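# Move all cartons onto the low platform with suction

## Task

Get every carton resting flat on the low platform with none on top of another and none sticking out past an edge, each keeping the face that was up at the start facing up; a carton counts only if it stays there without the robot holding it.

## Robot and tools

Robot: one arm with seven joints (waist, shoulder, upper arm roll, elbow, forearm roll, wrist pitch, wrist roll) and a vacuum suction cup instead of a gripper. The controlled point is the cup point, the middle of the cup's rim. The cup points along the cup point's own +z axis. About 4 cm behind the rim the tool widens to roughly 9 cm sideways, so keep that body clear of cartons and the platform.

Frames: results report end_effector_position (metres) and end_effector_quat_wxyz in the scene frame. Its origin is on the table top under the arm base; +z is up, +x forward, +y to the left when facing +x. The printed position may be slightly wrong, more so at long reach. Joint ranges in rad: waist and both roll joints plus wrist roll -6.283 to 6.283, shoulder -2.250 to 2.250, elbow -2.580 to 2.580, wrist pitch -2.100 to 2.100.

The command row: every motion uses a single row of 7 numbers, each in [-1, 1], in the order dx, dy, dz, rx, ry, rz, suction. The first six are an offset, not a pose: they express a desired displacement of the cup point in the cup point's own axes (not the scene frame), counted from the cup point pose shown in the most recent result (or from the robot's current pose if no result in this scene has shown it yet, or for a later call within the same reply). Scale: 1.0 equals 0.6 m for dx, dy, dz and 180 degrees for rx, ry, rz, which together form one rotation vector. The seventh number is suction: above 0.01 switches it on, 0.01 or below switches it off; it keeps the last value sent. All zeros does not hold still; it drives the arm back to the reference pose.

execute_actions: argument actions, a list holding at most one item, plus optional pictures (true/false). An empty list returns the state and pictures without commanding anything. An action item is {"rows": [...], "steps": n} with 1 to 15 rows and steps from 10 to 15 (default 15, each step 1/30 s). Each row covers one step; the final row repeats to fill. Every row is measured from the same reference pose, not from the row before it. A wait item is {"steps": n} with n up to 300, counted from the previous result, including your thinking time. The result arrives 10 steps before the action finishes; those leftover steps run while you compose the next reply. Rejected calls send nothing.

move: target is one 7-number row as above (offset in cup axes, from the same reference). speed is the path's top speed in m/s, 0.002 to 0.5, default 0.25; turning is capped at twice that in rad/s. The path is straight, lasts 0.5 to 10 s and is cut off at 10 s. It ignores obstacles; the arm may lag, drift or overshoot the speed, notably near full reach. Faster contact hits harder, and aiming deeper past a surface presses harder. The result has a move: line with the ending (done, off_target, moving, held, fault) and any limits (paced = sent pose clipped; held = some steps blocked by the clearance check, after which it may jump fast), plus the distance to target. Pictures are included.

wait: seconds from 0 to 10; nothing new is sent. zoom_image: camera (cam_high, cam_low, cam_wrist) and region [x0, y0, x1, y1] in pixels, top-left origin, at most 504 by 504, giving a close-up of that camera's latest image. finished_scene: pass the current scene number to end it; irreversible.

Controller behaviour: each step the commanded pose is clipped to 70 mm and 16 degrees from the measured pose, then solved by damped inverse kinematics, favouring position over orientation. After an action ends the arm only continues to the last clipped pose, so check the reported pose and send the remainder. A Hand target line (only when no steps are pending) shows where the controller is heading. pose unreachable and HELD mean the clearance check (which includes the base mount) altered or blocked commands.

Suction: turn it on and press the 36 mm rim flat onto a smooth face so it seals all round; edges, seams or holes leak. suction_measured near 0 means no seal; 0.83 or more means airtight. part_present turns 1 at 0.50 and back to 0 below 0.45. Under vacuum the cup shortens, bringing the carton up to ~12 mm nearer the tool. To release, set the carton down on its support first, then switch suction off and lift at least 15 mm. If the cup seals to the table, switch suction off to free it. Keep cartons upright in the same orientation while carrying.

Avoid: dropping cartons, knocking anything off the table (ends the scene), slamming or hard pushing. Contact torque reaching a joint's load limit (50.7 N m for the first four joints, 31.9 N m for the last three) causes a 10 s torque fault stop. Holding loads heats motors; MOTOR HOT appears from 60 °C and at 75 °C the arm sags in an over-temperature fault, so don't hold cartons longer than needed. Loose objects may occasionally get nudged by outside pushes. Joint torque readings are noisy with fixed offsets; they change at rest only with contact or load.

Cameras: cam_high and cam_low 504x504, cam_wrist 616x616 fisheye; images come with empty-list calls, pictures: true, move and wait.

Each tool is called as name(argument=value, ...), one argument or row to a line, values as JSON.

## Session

execute_actions(
  actions=[],
)

Scene clock: 0.00 s of 8600.00 s.
end_effector_position=(+0.4494, -0.0058, +0.1939) suction_measured=0.01 part_present=0 end_effector_quat_wxyz=(-0.001, +0.008, +1.000, +0.000)
Joint positions: [-0.057  0.433 -0.001  1.656 -0.002  1.055  3.086]
Joint velocities: [-0.001 -0.001 -0.     0.001  0.001  0.     0.001]
Joint torques (N m, as the joint torque sensors report them, + toward a larger angle): no reading
Hand target: +0.449, -0.006, +0.194; -0.001, +0.008, +1.000, +0.000

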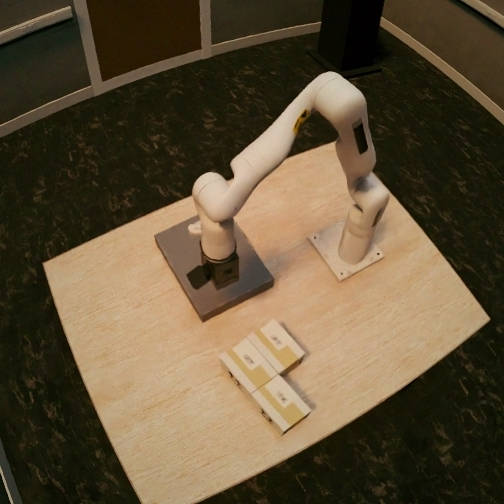

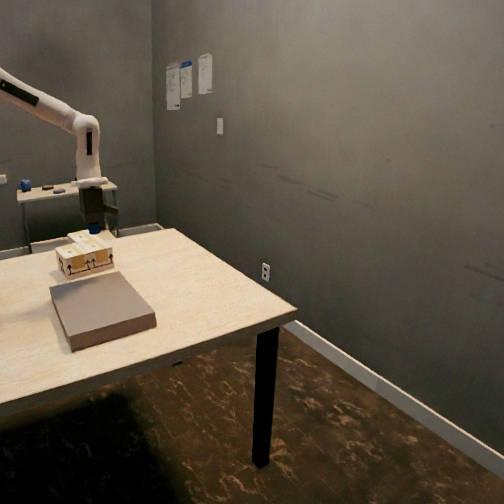

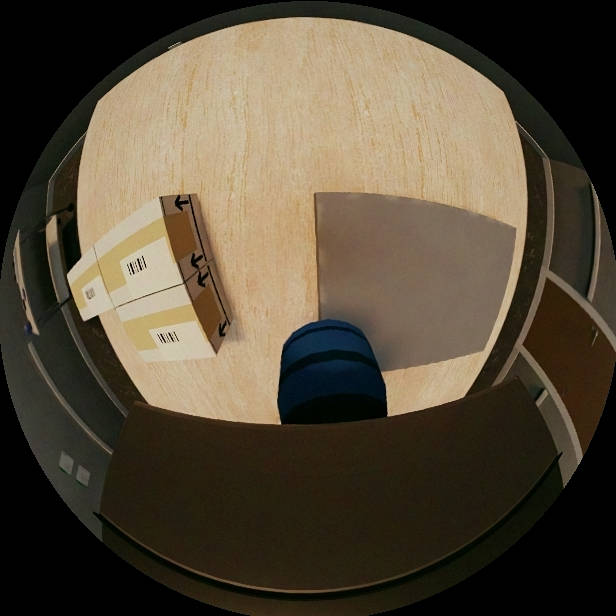

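zoom_image(
  camera="cam_high",
  region=[140, 190, 340, 440],
)

Region (140, 190, 340, 440) of cam_high's 504x504 image, scaled by 2.016, with more detail than that image has; it fills the left 403 columns of this view, and the rest is white.

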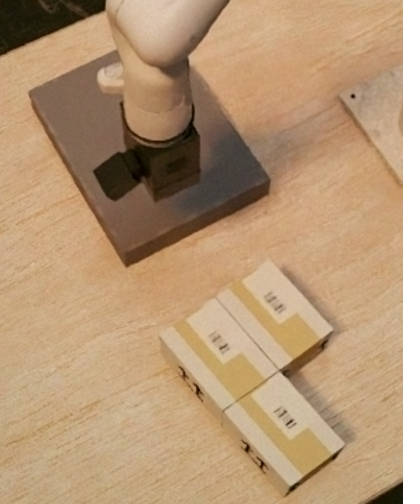

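zoom_image(
  camera="cam_wrist",
  region=[50, 170, 250, 370],
)

Region (50, 170, 250, 370) of cam_wrist's 616x616 image, scaled by 2.520, with more detail than that image has.

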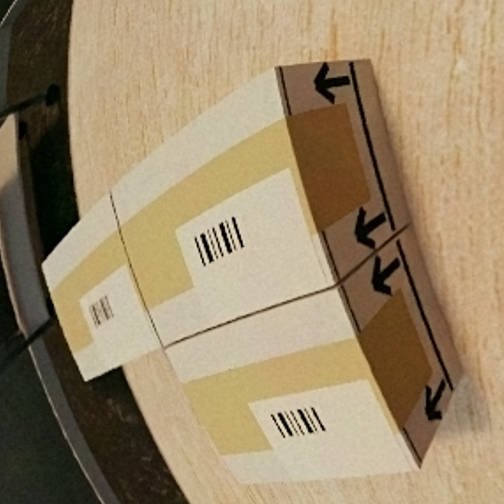

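zoom_image(
  camera="cam_wrist",
  region=[300, 170, 540, 390],
)

Region (300, 170, 540, 390) of cam_wrist's 616x616 image, scaled by 2.100, with more detail than that image has; it fills the top 462 rows of this view, and the rest is white.

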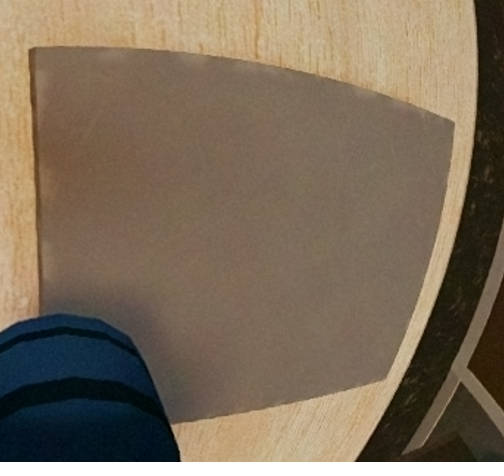

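move(
  target=[0.156068, 0.440558, -0.17683, 0, 0, 0, -1],
  speed=0.4,
)

Scene clock: 8.00 s of 8600.00 s.
end_effector_position=(+0.3595, +0.2595, +0.2998) suction_measured=0.01 part_present=0 end_effector_quat_wxyz=(-0.002, +0.008, +1.000, -0.000)
Joint positions: [-0.588  0.333 -0.155  1.448  0.049  1.366  2.399]
Joint velocities: [ 0.001  0.002 -0.002 -0.001  0.001 -0.001 -0.001]
Joint torques (N m, as the joint torque sensors report them, + toward a larger angle): [  0.49 -14.97  -0.21  -8.02   0.29   0.17   0.03]
Hand target: +0.359, +0.260, +0.300; -0.002, +0.008, +1.000, -0.001
Off the commanded pose: 0.001 m, 0 deg.
Kept back: nothing.
After step 90, 3.63 s passed at rest.
move: done

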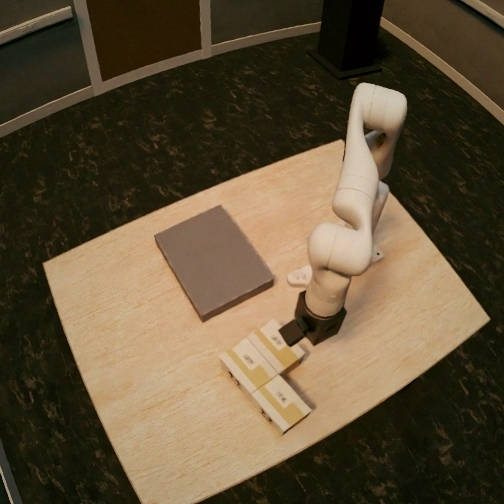

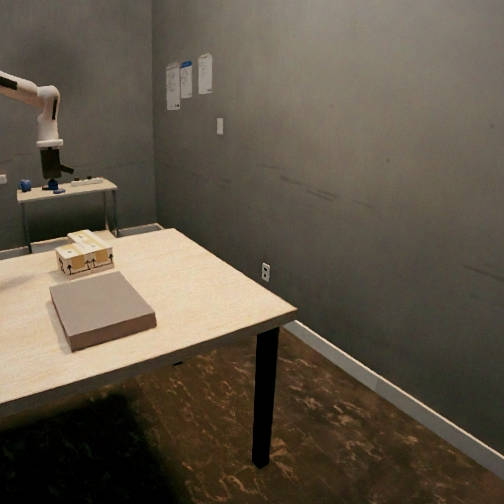

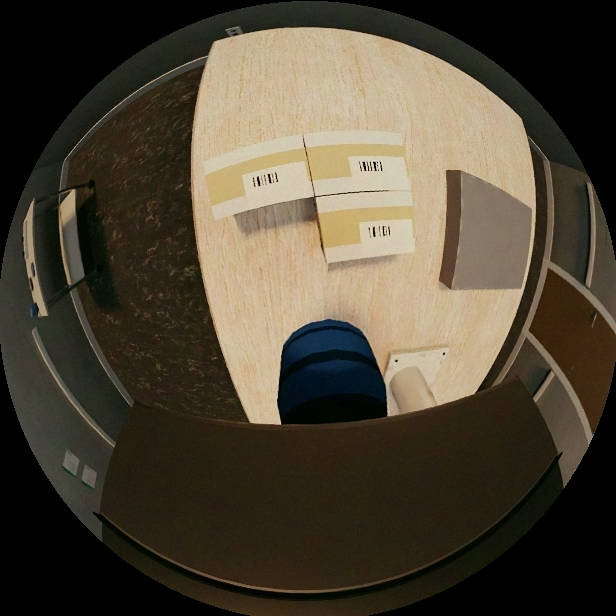

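zoom_image(
  camera="cam_wrist",
  region=[190, 110, 430, 280],
)

Region (190, 110, 430, 280) of cam_wrist's 616x616 image, scaled by 2.100, with more detail than that image has; it fills the top 357 rows of this view, and the rest is white.

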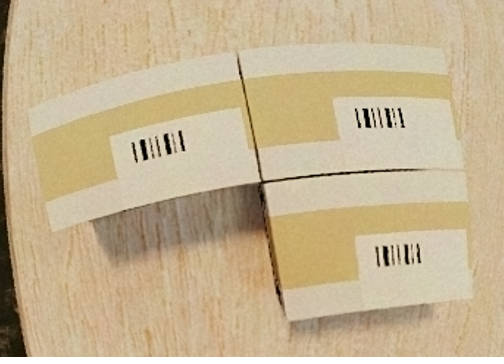

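move(
  target=[-0.203677, -0.113588, 0.29133, 0, -0.0012, 0, -1],
  speed=0.35,
)

Scene clock: 14.57 s of 8600.00 s.
end_effector_position=(+0.4807, +0.1895, +0.1253) suction_measured=0.01 part_present=0 end_effector_quat_wxyz=(+0.000, +0.008, +1.000, -0.000)
Joint positions: [-0.382  0.654 -0.096  1.512  0.07   0.978  2.645]
Joint velocities: [ 0.002  0.005  0.001 -0.001 -0.001 -0.     0.001]
Joint torques (N m, as the joint torque sensors report them, + toward a larger angle): [  0.14 -19.68   0.3   -6.92   0.18   0.18  -0.06]
Hand target: +0.481, +0.189, +0.125; +0.000, +0.008, +1.000, -0.000
Off the commanded pose: 0.001 m, 0 deg.
Kept back: nothing.
After step 90, 2.40 s passed at rest.
move: done

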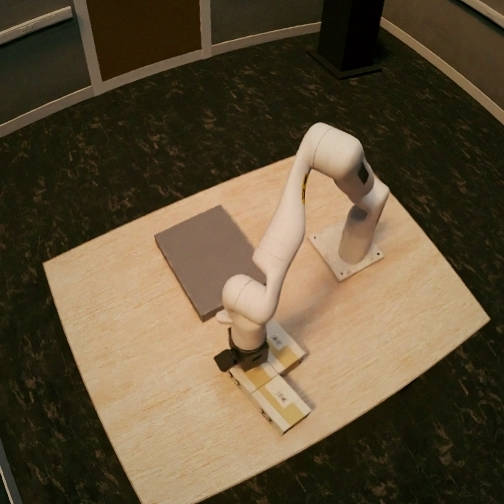

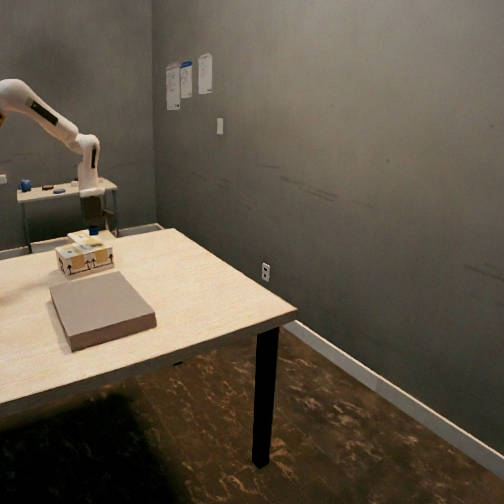

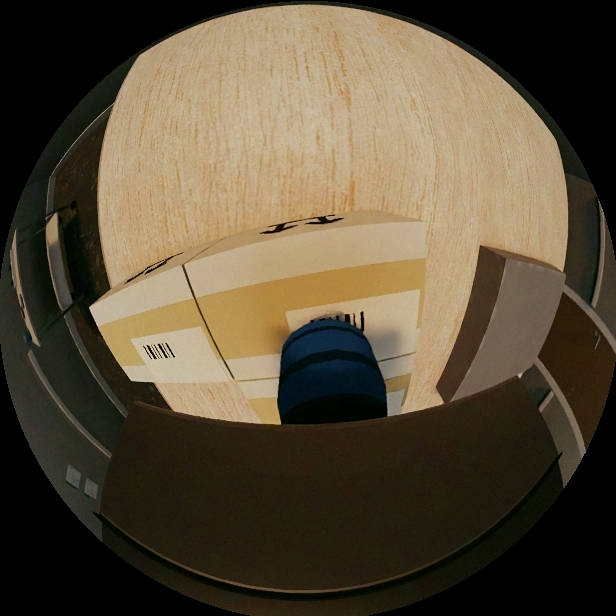

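zoom_image(
  camera="cam_wrist",
  region=[160, 190, 460, 420],
)

Region (160, 190, 460, 420) of cam_wrist's 616x616 image, scaled by 1.680, with more detail than that image has; it fills the top 386 rows of this view, and the rest is white.

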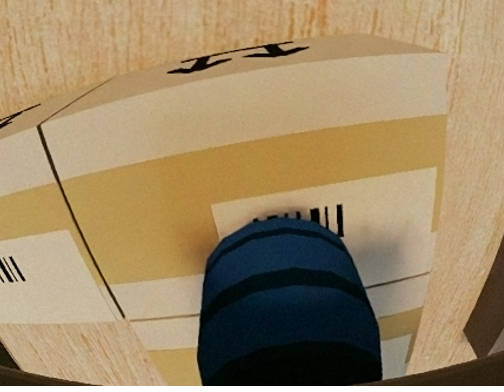

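move(
  target=[0.002, 0.0027, 0.07217, 0, 0, 0, 1],
  speed=0.06,
)

Scene clock: 18.90 s of 8600.00 s.
end_effector_position=(+0.4797, +0.1910, +0.0818) suction_measured=0.94 part_present=1 end_effector_quat_wxyz=(+0.000, +0.008, +1.000, -0.000)
Joint positions: [-0.388  0.716 -0.092  1.558  0.079  0.87   2.634]
Joint velocities: [ 0.    -0.001 -0.    -0.001 -0.    -0.     0.001]
Joint torques (N m, as the joint torque sensors report them, + toward a larger angle): [  0.3  -21.76  -0.15  -7.38   0.27   0.1    0.09]
Hand target: +0.480, +0.191, +0.082; +0.000, +0.008, +1.000, -0.000
Off the commanded pose: 0.000 m, 0 deg.
Kept back: nothing.
After step 90, 0.33 s passed at rest.
move: done

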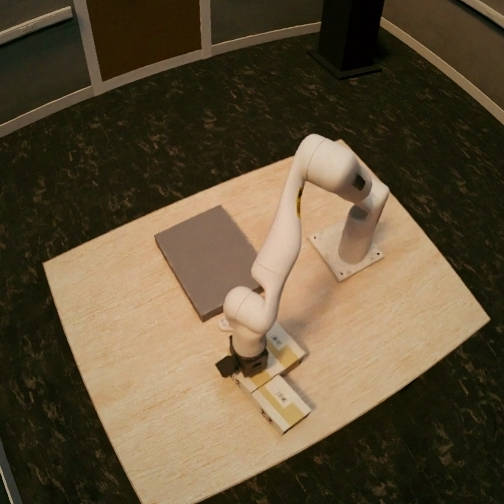

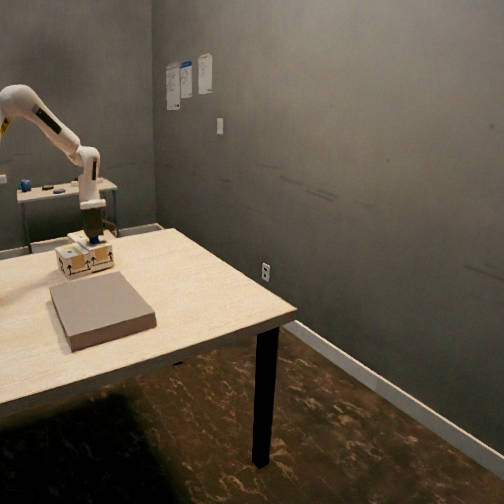

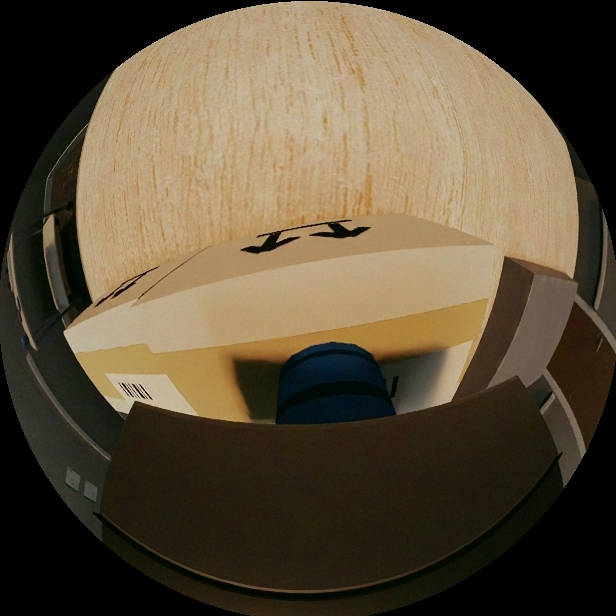

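move(
  target=[0, 0, -0.197, 0, 0, 0, 1],
  speed=0.25,
)

move(
  target=[0.021788, -0.752943, 0, 0, 0, 0.0372, 1],
  speed=0.35,
)

Scene clock: 22.73 s of 8600.00 s.
end_effector_position=(+0.4792, +0.1912, +0.2000) suction_measured=0.99 part_present=1 end_effector_quat_wxyz=(+0.000, +0.008, +1.000, -0.000)
Joint positions: [-0.386  0.568 -0.098  1.403  0.056  1.172  2.653]
Joint velocities: [-0.001 -0.001 -0.001  0.    -0.     0.    -0.   ]
Joint torques (N m, as the joint torque sensors report them, + toward a larger angle): [  0.04 -20.66  -0.23  -8.63   0.32   0.1    0.01]
Hand target: +0.479, +0.191, +0.200; +0.000, +0.008, +1.000, +0.000
Off the commanded pose: 0.000 m, 0 deg.
Kept back: nothing.
move: done

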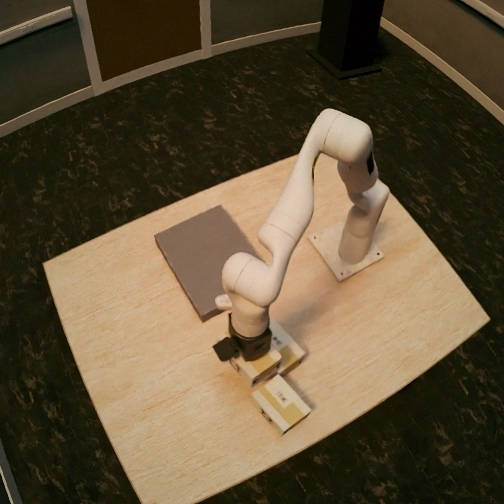

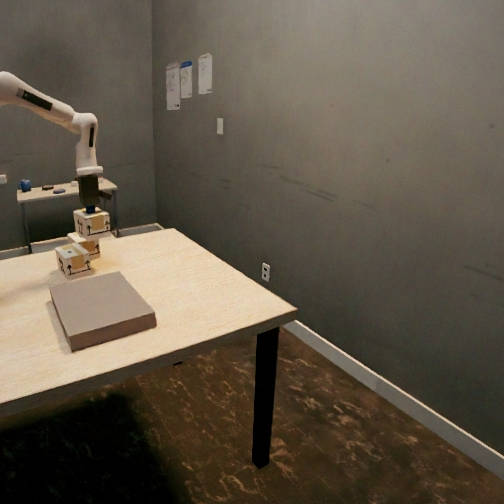

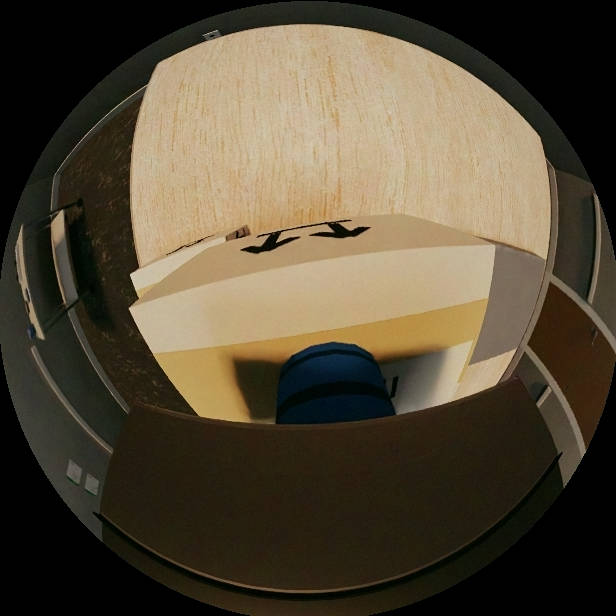

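Scene clock: 24.47 s of 8600.00 s.
end_effector_position=(+0.4603, -0.2594, +0.2008) suction_measured=0.99 part_present=1 end_effector_quat_wxyz=(+0.002, +0.066, +0.998, +0.001)
Joint positions: [ 0.427  0.593  0.042  1.357 -0.03   1.19   3.501]
Joint velocities: [ 0.007  0.009  0.007 -0.003 -0.002  0.001  0.003]
Joint torques (N m, as the joint torque sensors report them, + toward a larger angle): [  0.67 -21.05   0.52  -8.64   0.45   0.28   0.38]
Hand target: +0.460, -0.260, +0.200; +0.001, +0.066, +0.998, +0.001
Off the commanded pose: 0.002 m, 0 deg.
Kept back: nothing.
move: done

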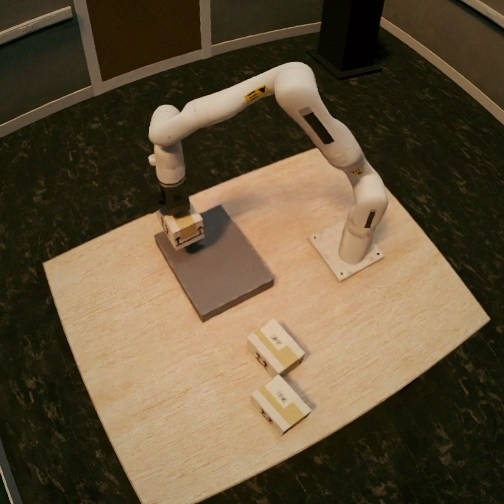

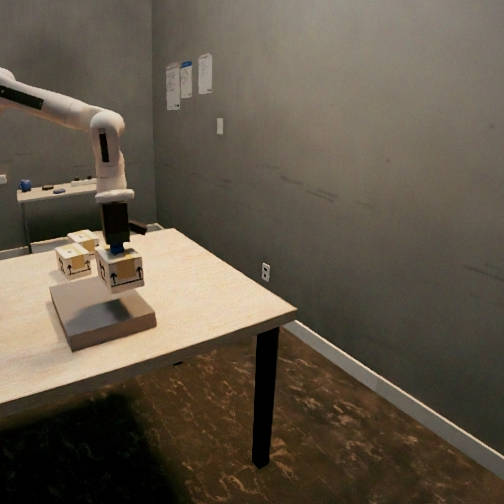

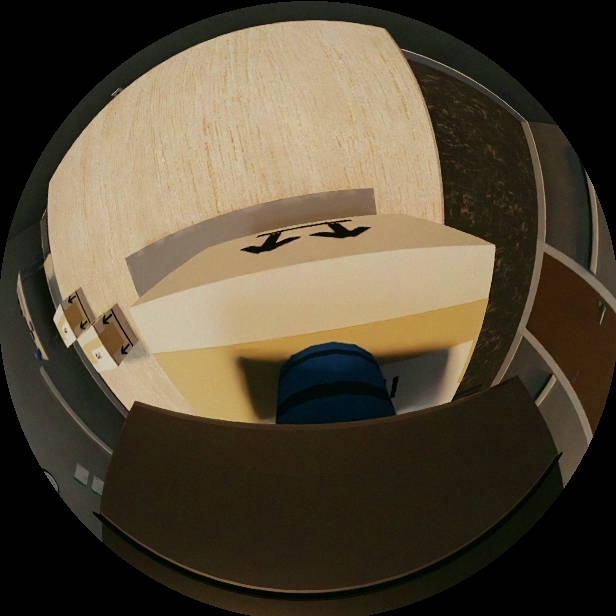

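zoom_image(
  camera="cam_wrist",
  region=[300, 150, 540, 330],
)

Region (300, 150, 540, 330) of cam_wrist's 616x616 image, scaled by 2.100, with more detail than that image has; it fills the top 378 rows of this view, and the rest is white.

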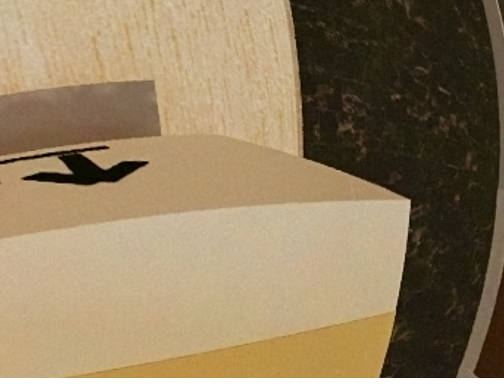

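move(
  target=[0.010278, 0.016625, 0.124667, 0, 0, 0, 1],
  speed=0.2,
)

Scene clock: 31.53 s of 8600.00 s.
end_effector_position=(+0.4558, -0.2488, +0.1260) suction_measured=0.99 part_present=1 end_effector_quat_wxyz=(+0.002, +0.066, +0.998, +0.001)
Joint positions: [ 0.416  0.658  0.034  1.505 -0.03   0.978  3.487]
Joint velocities: [-0.002  0.    -0.001 -0.001  0.     0.001  0.   ]
Joint torques (N m, as the joint torque sensors report them, + toward a larger angle): [  0.17 -21.42   0.46  -7.91   0.23   0.12  -0.03]
Hand target: +0.456, -0.249, +0.126; +0.002, +0.066, +0.998, +0.001
Off the commanded pose: 0.000 m, 0 deg.
Kept back: nothing.
After step 90, 3.30 s passed at rest.
move: done

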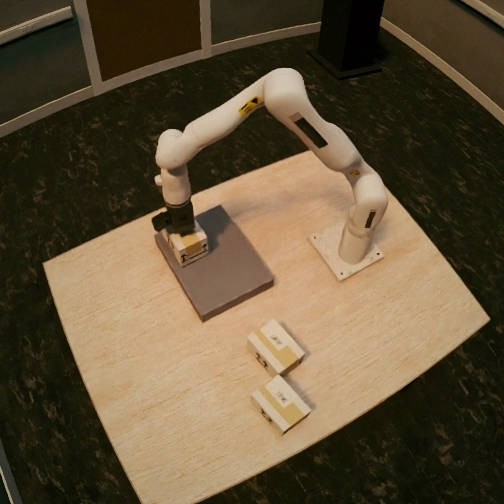

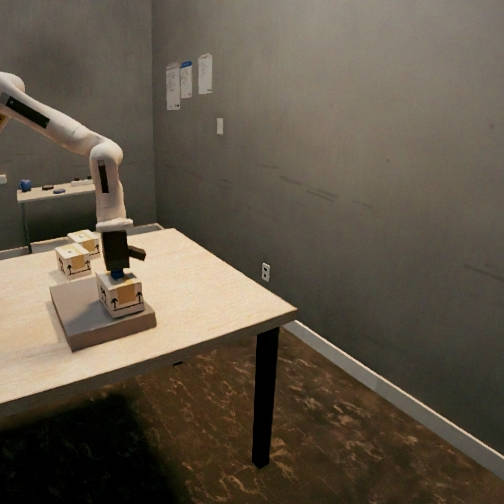

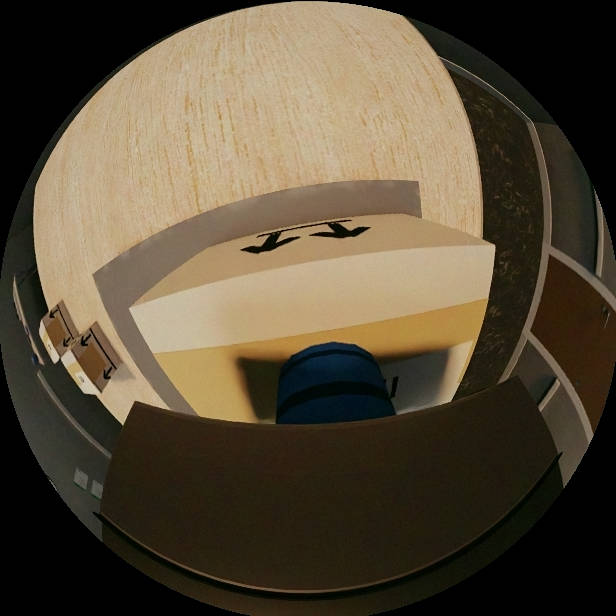

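move(
  target=[0, 0, 0.015, 0, 0, 0, 1],
  speed=0.02,
)

Scene clock: 32.47 s of 8600.00 s.
end_effector_position=(+0.4574, -0.2496, +0.1211) suction_measured=0.99 part_present=1 end_effector_quat_wxyz=(+0.005, +0.066, +0.998, -0.000)
Joint positions: [ 0.417  0.663  0.034  1.513 -0.03   0.957  3.487]
Joint velocities: [ 0.     0.     0.001  0.002  0.    -0.    -0.   ]
Joint torques (N m, as the joint torque sensors report them, + toward a larger angle): [  0.34 -16.34   0.34  -6.14   0.33  -0.64   0.01]
Hand target: +0.456, -0.249, +0.117; +0.002, +0.066, +0.998, +0.001
Off the commanded pose: 0.004 m, 0 deg.
Kept back: nothing.
move: off_target

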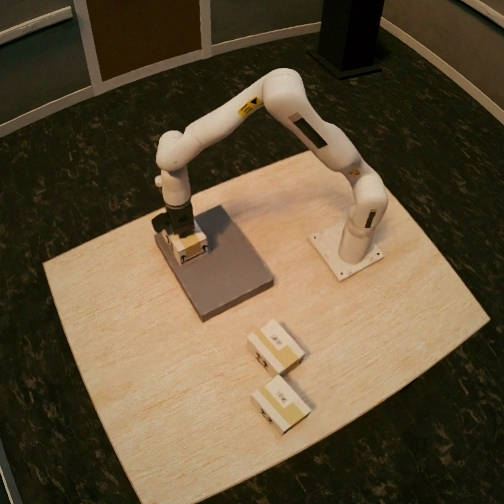

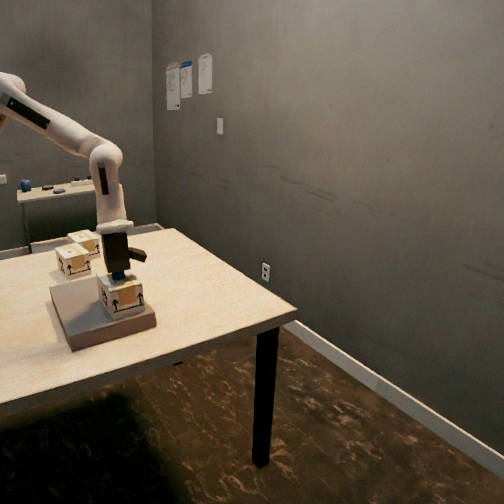

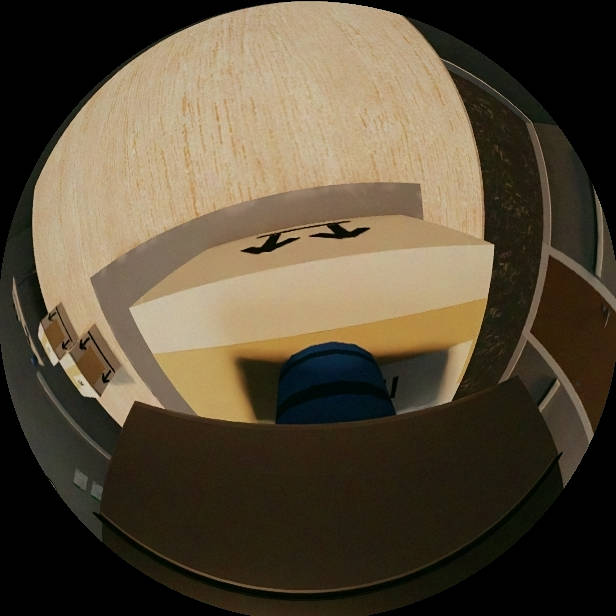

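move(
  target=[0, 0, -0.1315, 0.0002, 0.0032, 0, -1],
  speed=0.15,
)

move(
  target=[0.204515, 0.687723, 0.116667, 0, 0, -0.03696, -1],
  speed=0.4,
)

Scene clock: 34.40 s of 8600.00 s.
end_effector_position=(+0.4565, -0.2492, +0.2000) suction_measured=0.01 part_present=0 end_effector_quat_wxyz=(-0.000, +0.066, +0.998, -0.000)
Joint positions: [ 0.41   0.577  0.043  1.389 -0.026  1.176  3.482]
Joint velocities: [-0.    -0.001  0.     0.001 -0.    -0.001 -0.001]
Joint torques (N m, as the joint torque sensors report them, + toward a larger angle): [  0.07 -19.1    0.37  -7.64   0.31   0.15  -0.02]
Hand target: +0.457, -0.249, +0.200; -0.000, +0.066, +0.998, -0.000
Off the commanded pose: 0.000 m, 0 deg.
Kept back: nothing.
move: done

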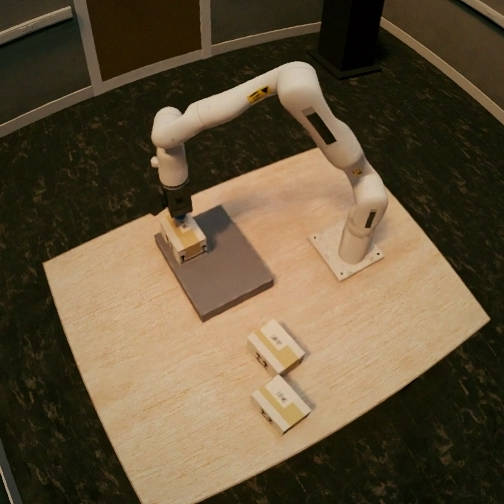

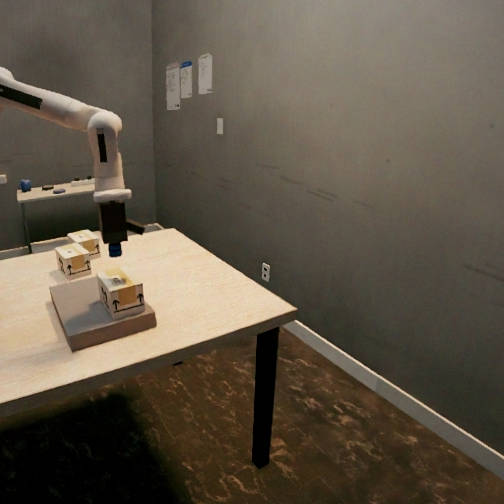

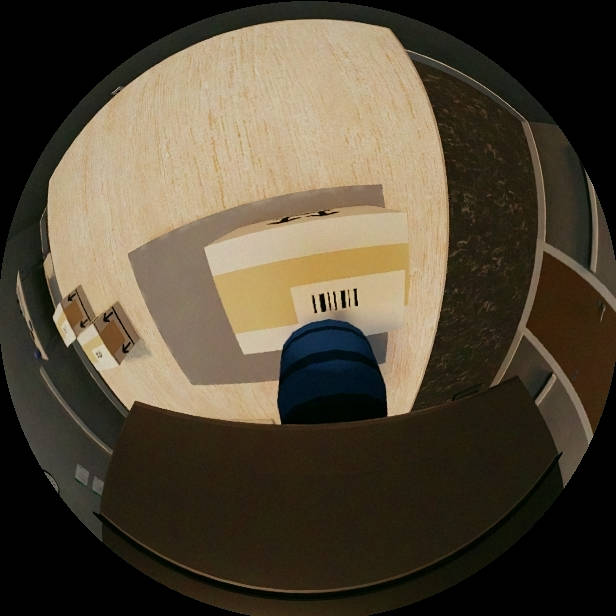

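Scene clock: 36.13 s of 8600.00 s.
end_effector_position=(+0.3883, +0.1749, +0.1285) suction_measured=0.01 part_present=0 end_effector_quat_wxyz=(-0.001, +0.008, +1.000, -0.002)
Joint positions: [-0.414  0.482 -0.12   1.83   0.076  0.837  2.571]
Joint velocities: [-0.001  0.001 -0.001 -0.001  0.002  0.    -0.001]
Joint torques (N m, as the joint torque sensors report them, + toward a larger angle): [ -0.53 -15.9   -0.33  -6.13   0.29   0.16  -0.12]
Hand target: +0.388, +0.175, +0.128; -0.001, +0.008, +1.000, -0.002
Off the commanded pose: 0.002 m, 0 deg.
Kept back: nothing.
move: done

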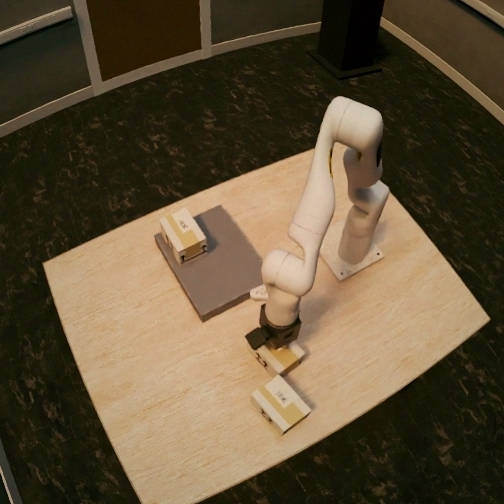

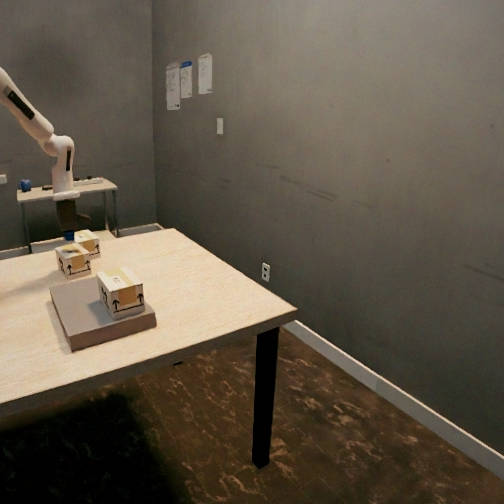

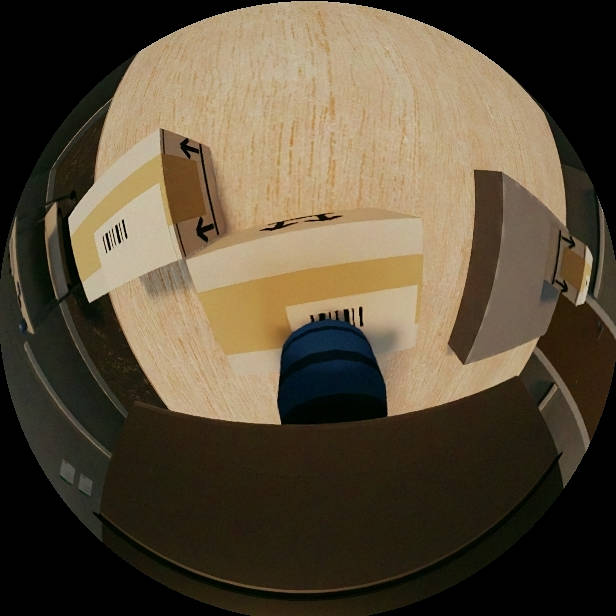

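zoom_image(
  camera="cam_high",
  region=[145, 195, 285, 330],
)

Region (145, 195, 285, 330) of cam_high's 504x504 image, scaled by 3.600, with more detail than that image has; it fills the top 486 rows of this view, and the rest is white.

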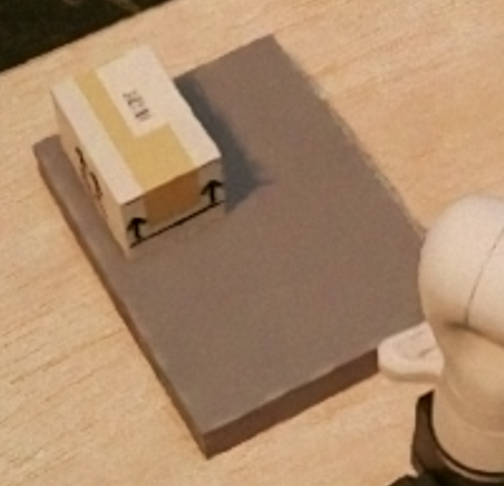

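zoom_image(
  camera="cam_wrist",
  region=[160, 190, 460, 420],
)

Region (160, 190, 460, 420) of cam_wrist's 616x616 image, scaled by 1.680, with more detail than that image has; it fills the top 386 rows of this view, and the rest is white.

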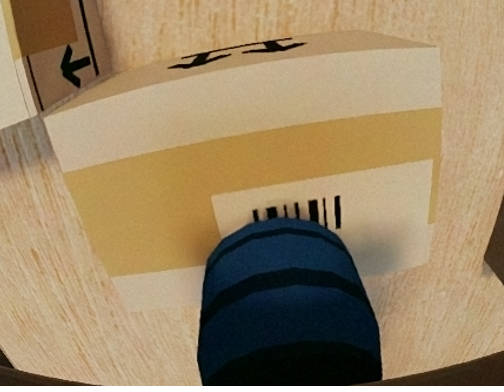

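move(
  target=[0, 0.0026, 0.0775, -0.0012, -0.0006, 0, 1],
  speed=0.07,
)

Scene clock: 40.00 s of 8600.00 s.
end_effector_position=(+0.3883, +0.1761, +0.0818) suction_measured=0.93 part_present=1 end_effector_quat_wxyz=(-0.000, +0.009, +1.000, +0.000)
Joint positions: [-0.422  0.565 -0.112  1.882  0.091  0.7    2.556]
Joint velocities: [-0.001 -0.003 -0.001 -0.004  0.    -0.001  0.   ]
Joint torques (N m, as the joint torque sensors report them, + toward a larger angle): [  0.02 -18.29  -0.29  -6.57   0.09   0.34   0.13]
Hand target: +0.388, +0.176, +0.082; +0.000, +0.009, +1.000, +0.000
Off the commanded pose: 0.000 m, 0 deg.
Kept back: nothing.
move: done

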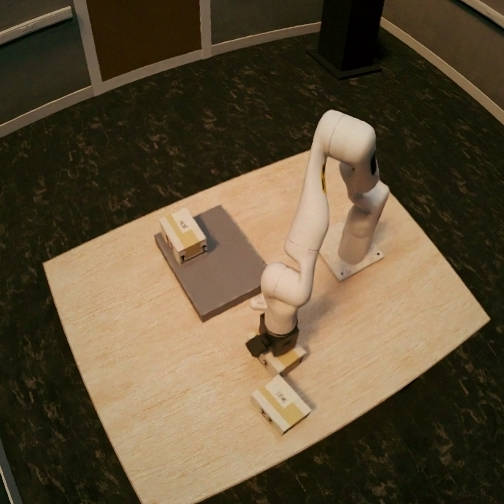

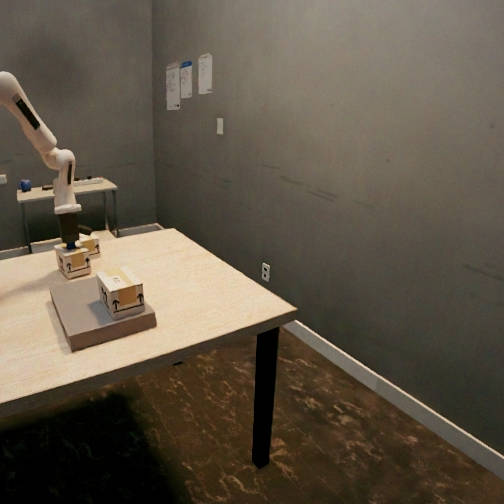

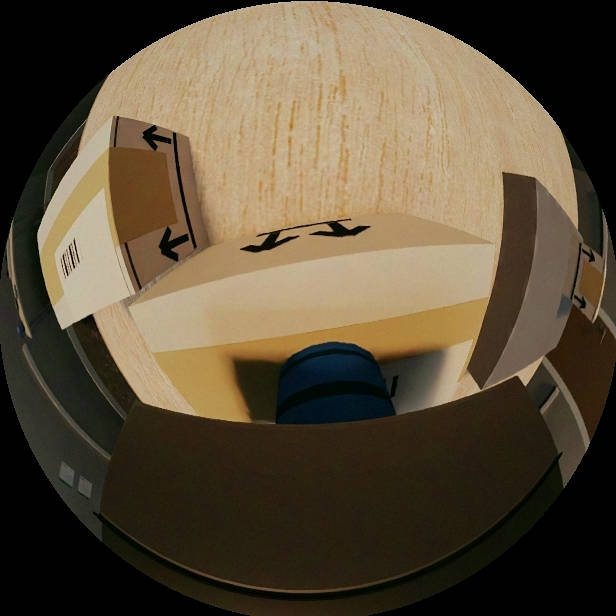

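move(
  target=[0, 0, -0.222, 0, 0, 0, 1],
  speed=0.25,
)

move(
  target=[0.067715, -0.716469, 0, 0, 0, 0.0391, 1],
  speed=0.35,
)

Scene clock: 42.10 s of 8600.00 s.
end_effector_position=(+0.3879, +0.1763, +0.2149) suction_measured=0.99 part_present=1 end_effector_quat_wxyz=(-0.000, +0.008, +1.000, +0.000)
Joint positions: [-0.408  0.361 -0.127  1.696  0.049  1.089  2.594]
Joint velocities: [-0.001 -0.002 -0.    -0.     0.001 -0.002 -0.   ]
Joint torques (N m, as the joint torque sensors report them, + toward a larger angle): [  0.14 -17.15  -0.25  -8.83   0.26   0.17   0.  ]
Hand target: +0.388, +0.176, +0.215; -0.000, +0.008, +1.000, +0.000
Off the commanded pose: 0.000 m, 0 deg.
Kept back: nothing.
move: done

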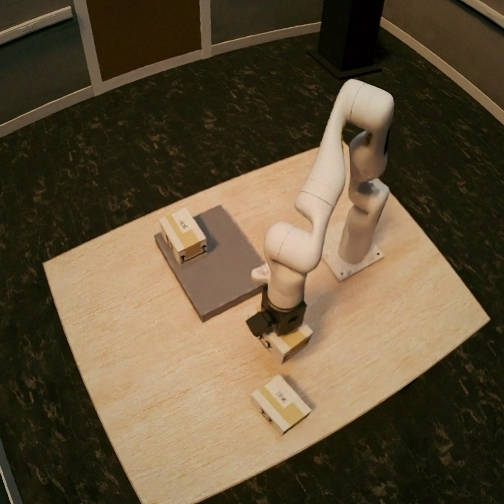

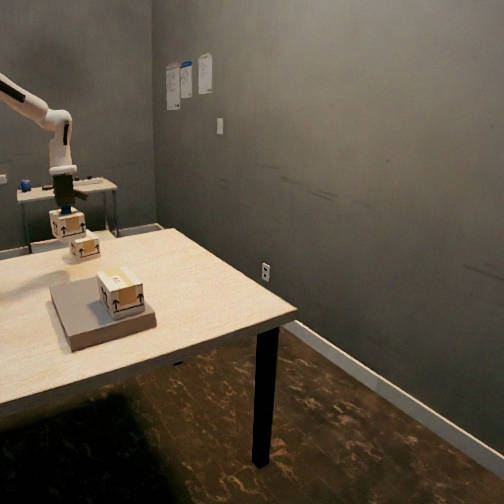

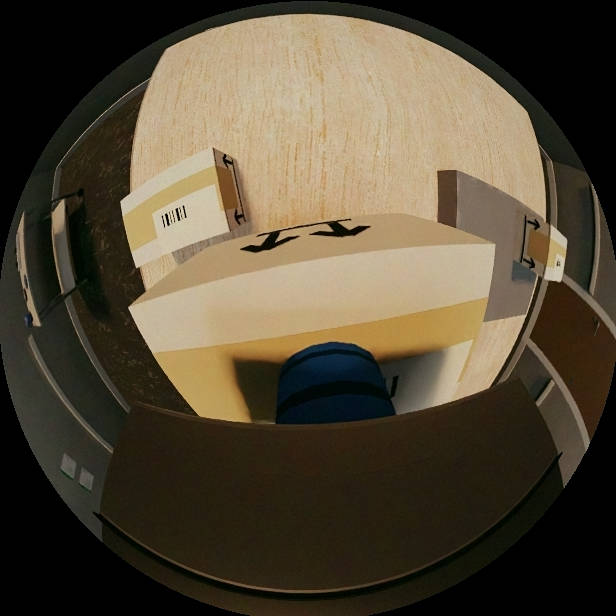

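Scene clock: 43.80 s of 8600.00 s.
end_effector_position=(+0.3419, -0.2520, +0.2153) suction_measured=0.99 part_present=1 end_effector_quat_wxyz=(+0.001, +0.069, +0.998, +0.001)
Joint positions: [ 0.425  0.358  0.188  1.708 -0.079  1.082  3.66 ]
Joint velocities: [ 0.008  0.011  0.013 -0.003 -0.002  0.002  0.006]
Joint torques (N m, as the joint torque sensors report them, + toward a larger angle): [ -0.03 -17.35   1.19  -9.21   0.16   0.04   0.03]
Hand target: +0.341, -0.252, +0.215; +0.001, +0.070, +0.998, +0.002
Off the commanded pose: 0.002 m, 0 deg.
Kept back: nothing.
move: done

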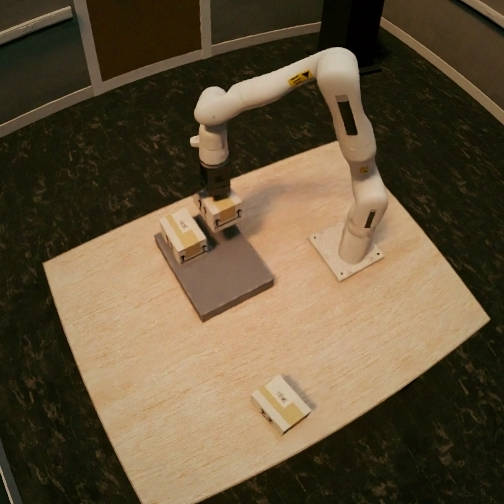

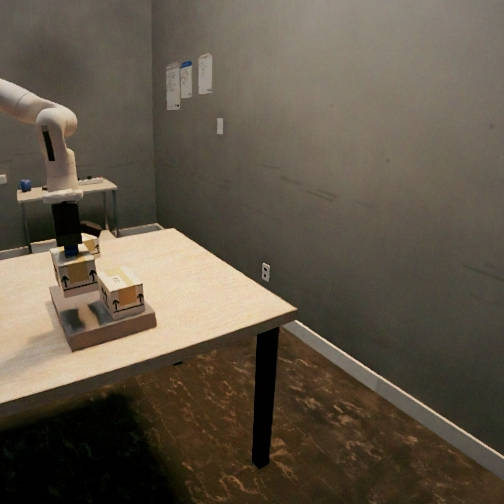

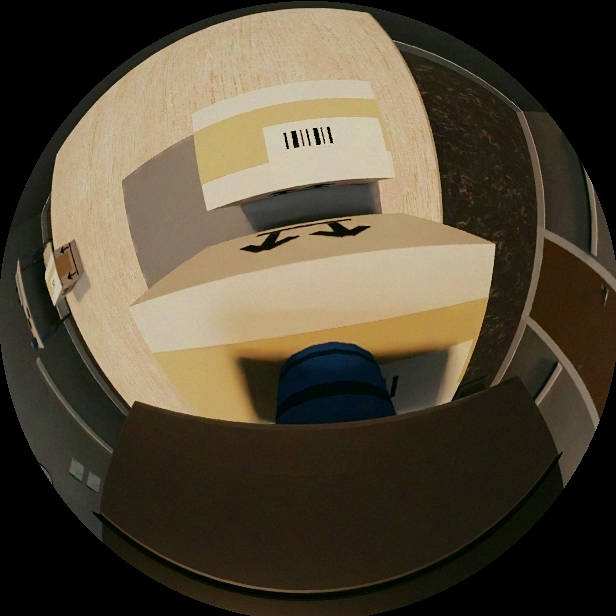

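execute_actions(
  actions=[],
)

Scene clock: 45.27 s of 8600.00 s.
end_effector_position=(+0.3415, -0.2524, +0.2148) suction_measured=0.99 part_present=1 end_effector_quat_wxyz=(+0.001, +0.070, +0.998, +0.002)
Joint positions: [ 0.426  0.36   0.188  1.708 -0.079  1.082  3.66 ]
Joint velocities: [-0.001  0.001  0.     0.002 -0.    -0.    -0.001]
Joint torques (N m, as the joint torque sensors report them, + toward a larger angle): [  0.18 -16.86   0.84  -8.73   0.34   0.2   -0.02]
Hand target: +0.341, -0.252, +0.215; +0.001, +0.070, +0.998, +0.002
Off the commanded pose: 0.001 m, 0 deg.
Kept back: nothing.
Steps of this call (steps 1 to 44: nothing new was sent). Readings (end_effector_position | what the end effector reports):
1: (+0.3417, -0.2522, +0.2152) | suction_measured=0.99 part_present=1
2: (+0.3416, -0.2523, +0.2151) | suction_measured=0.99 part_present=1
4: (+0.3415, -0.2524, +0.2150) | suction_measured=0.99 part_present=1
8: (+0.3415, -0.2524, +0.2149) | suction_measured=0.99 part_present=1
44: the state above

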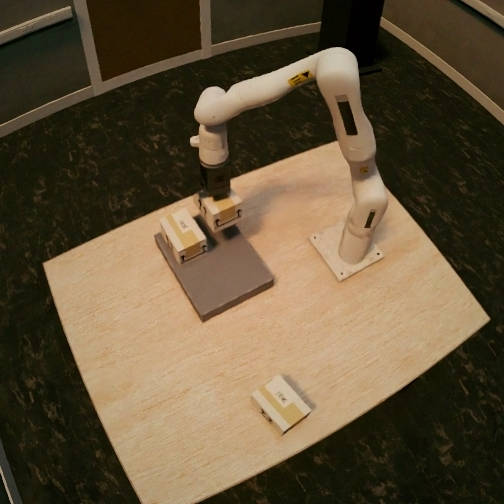

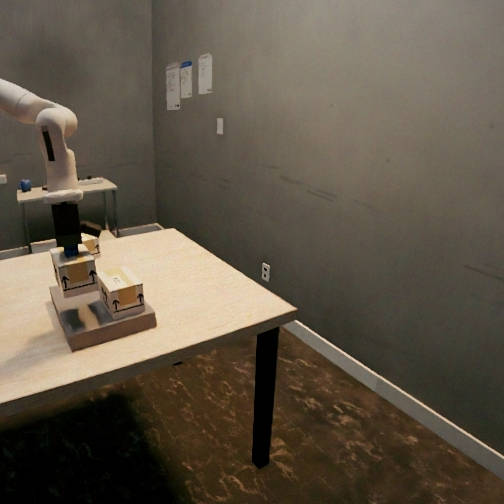

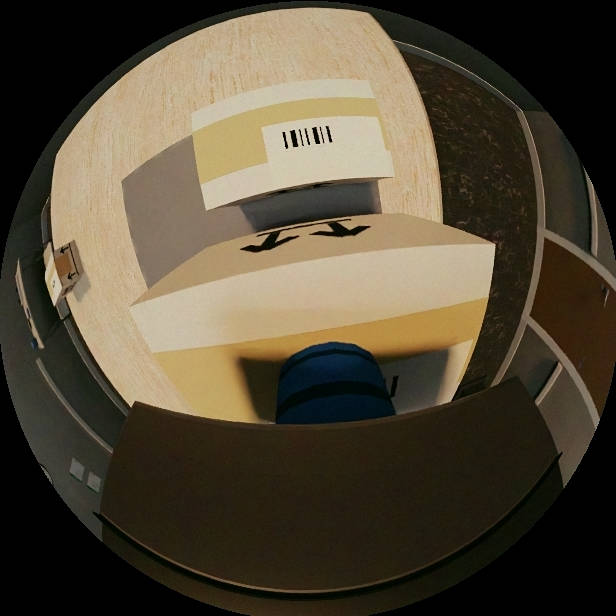

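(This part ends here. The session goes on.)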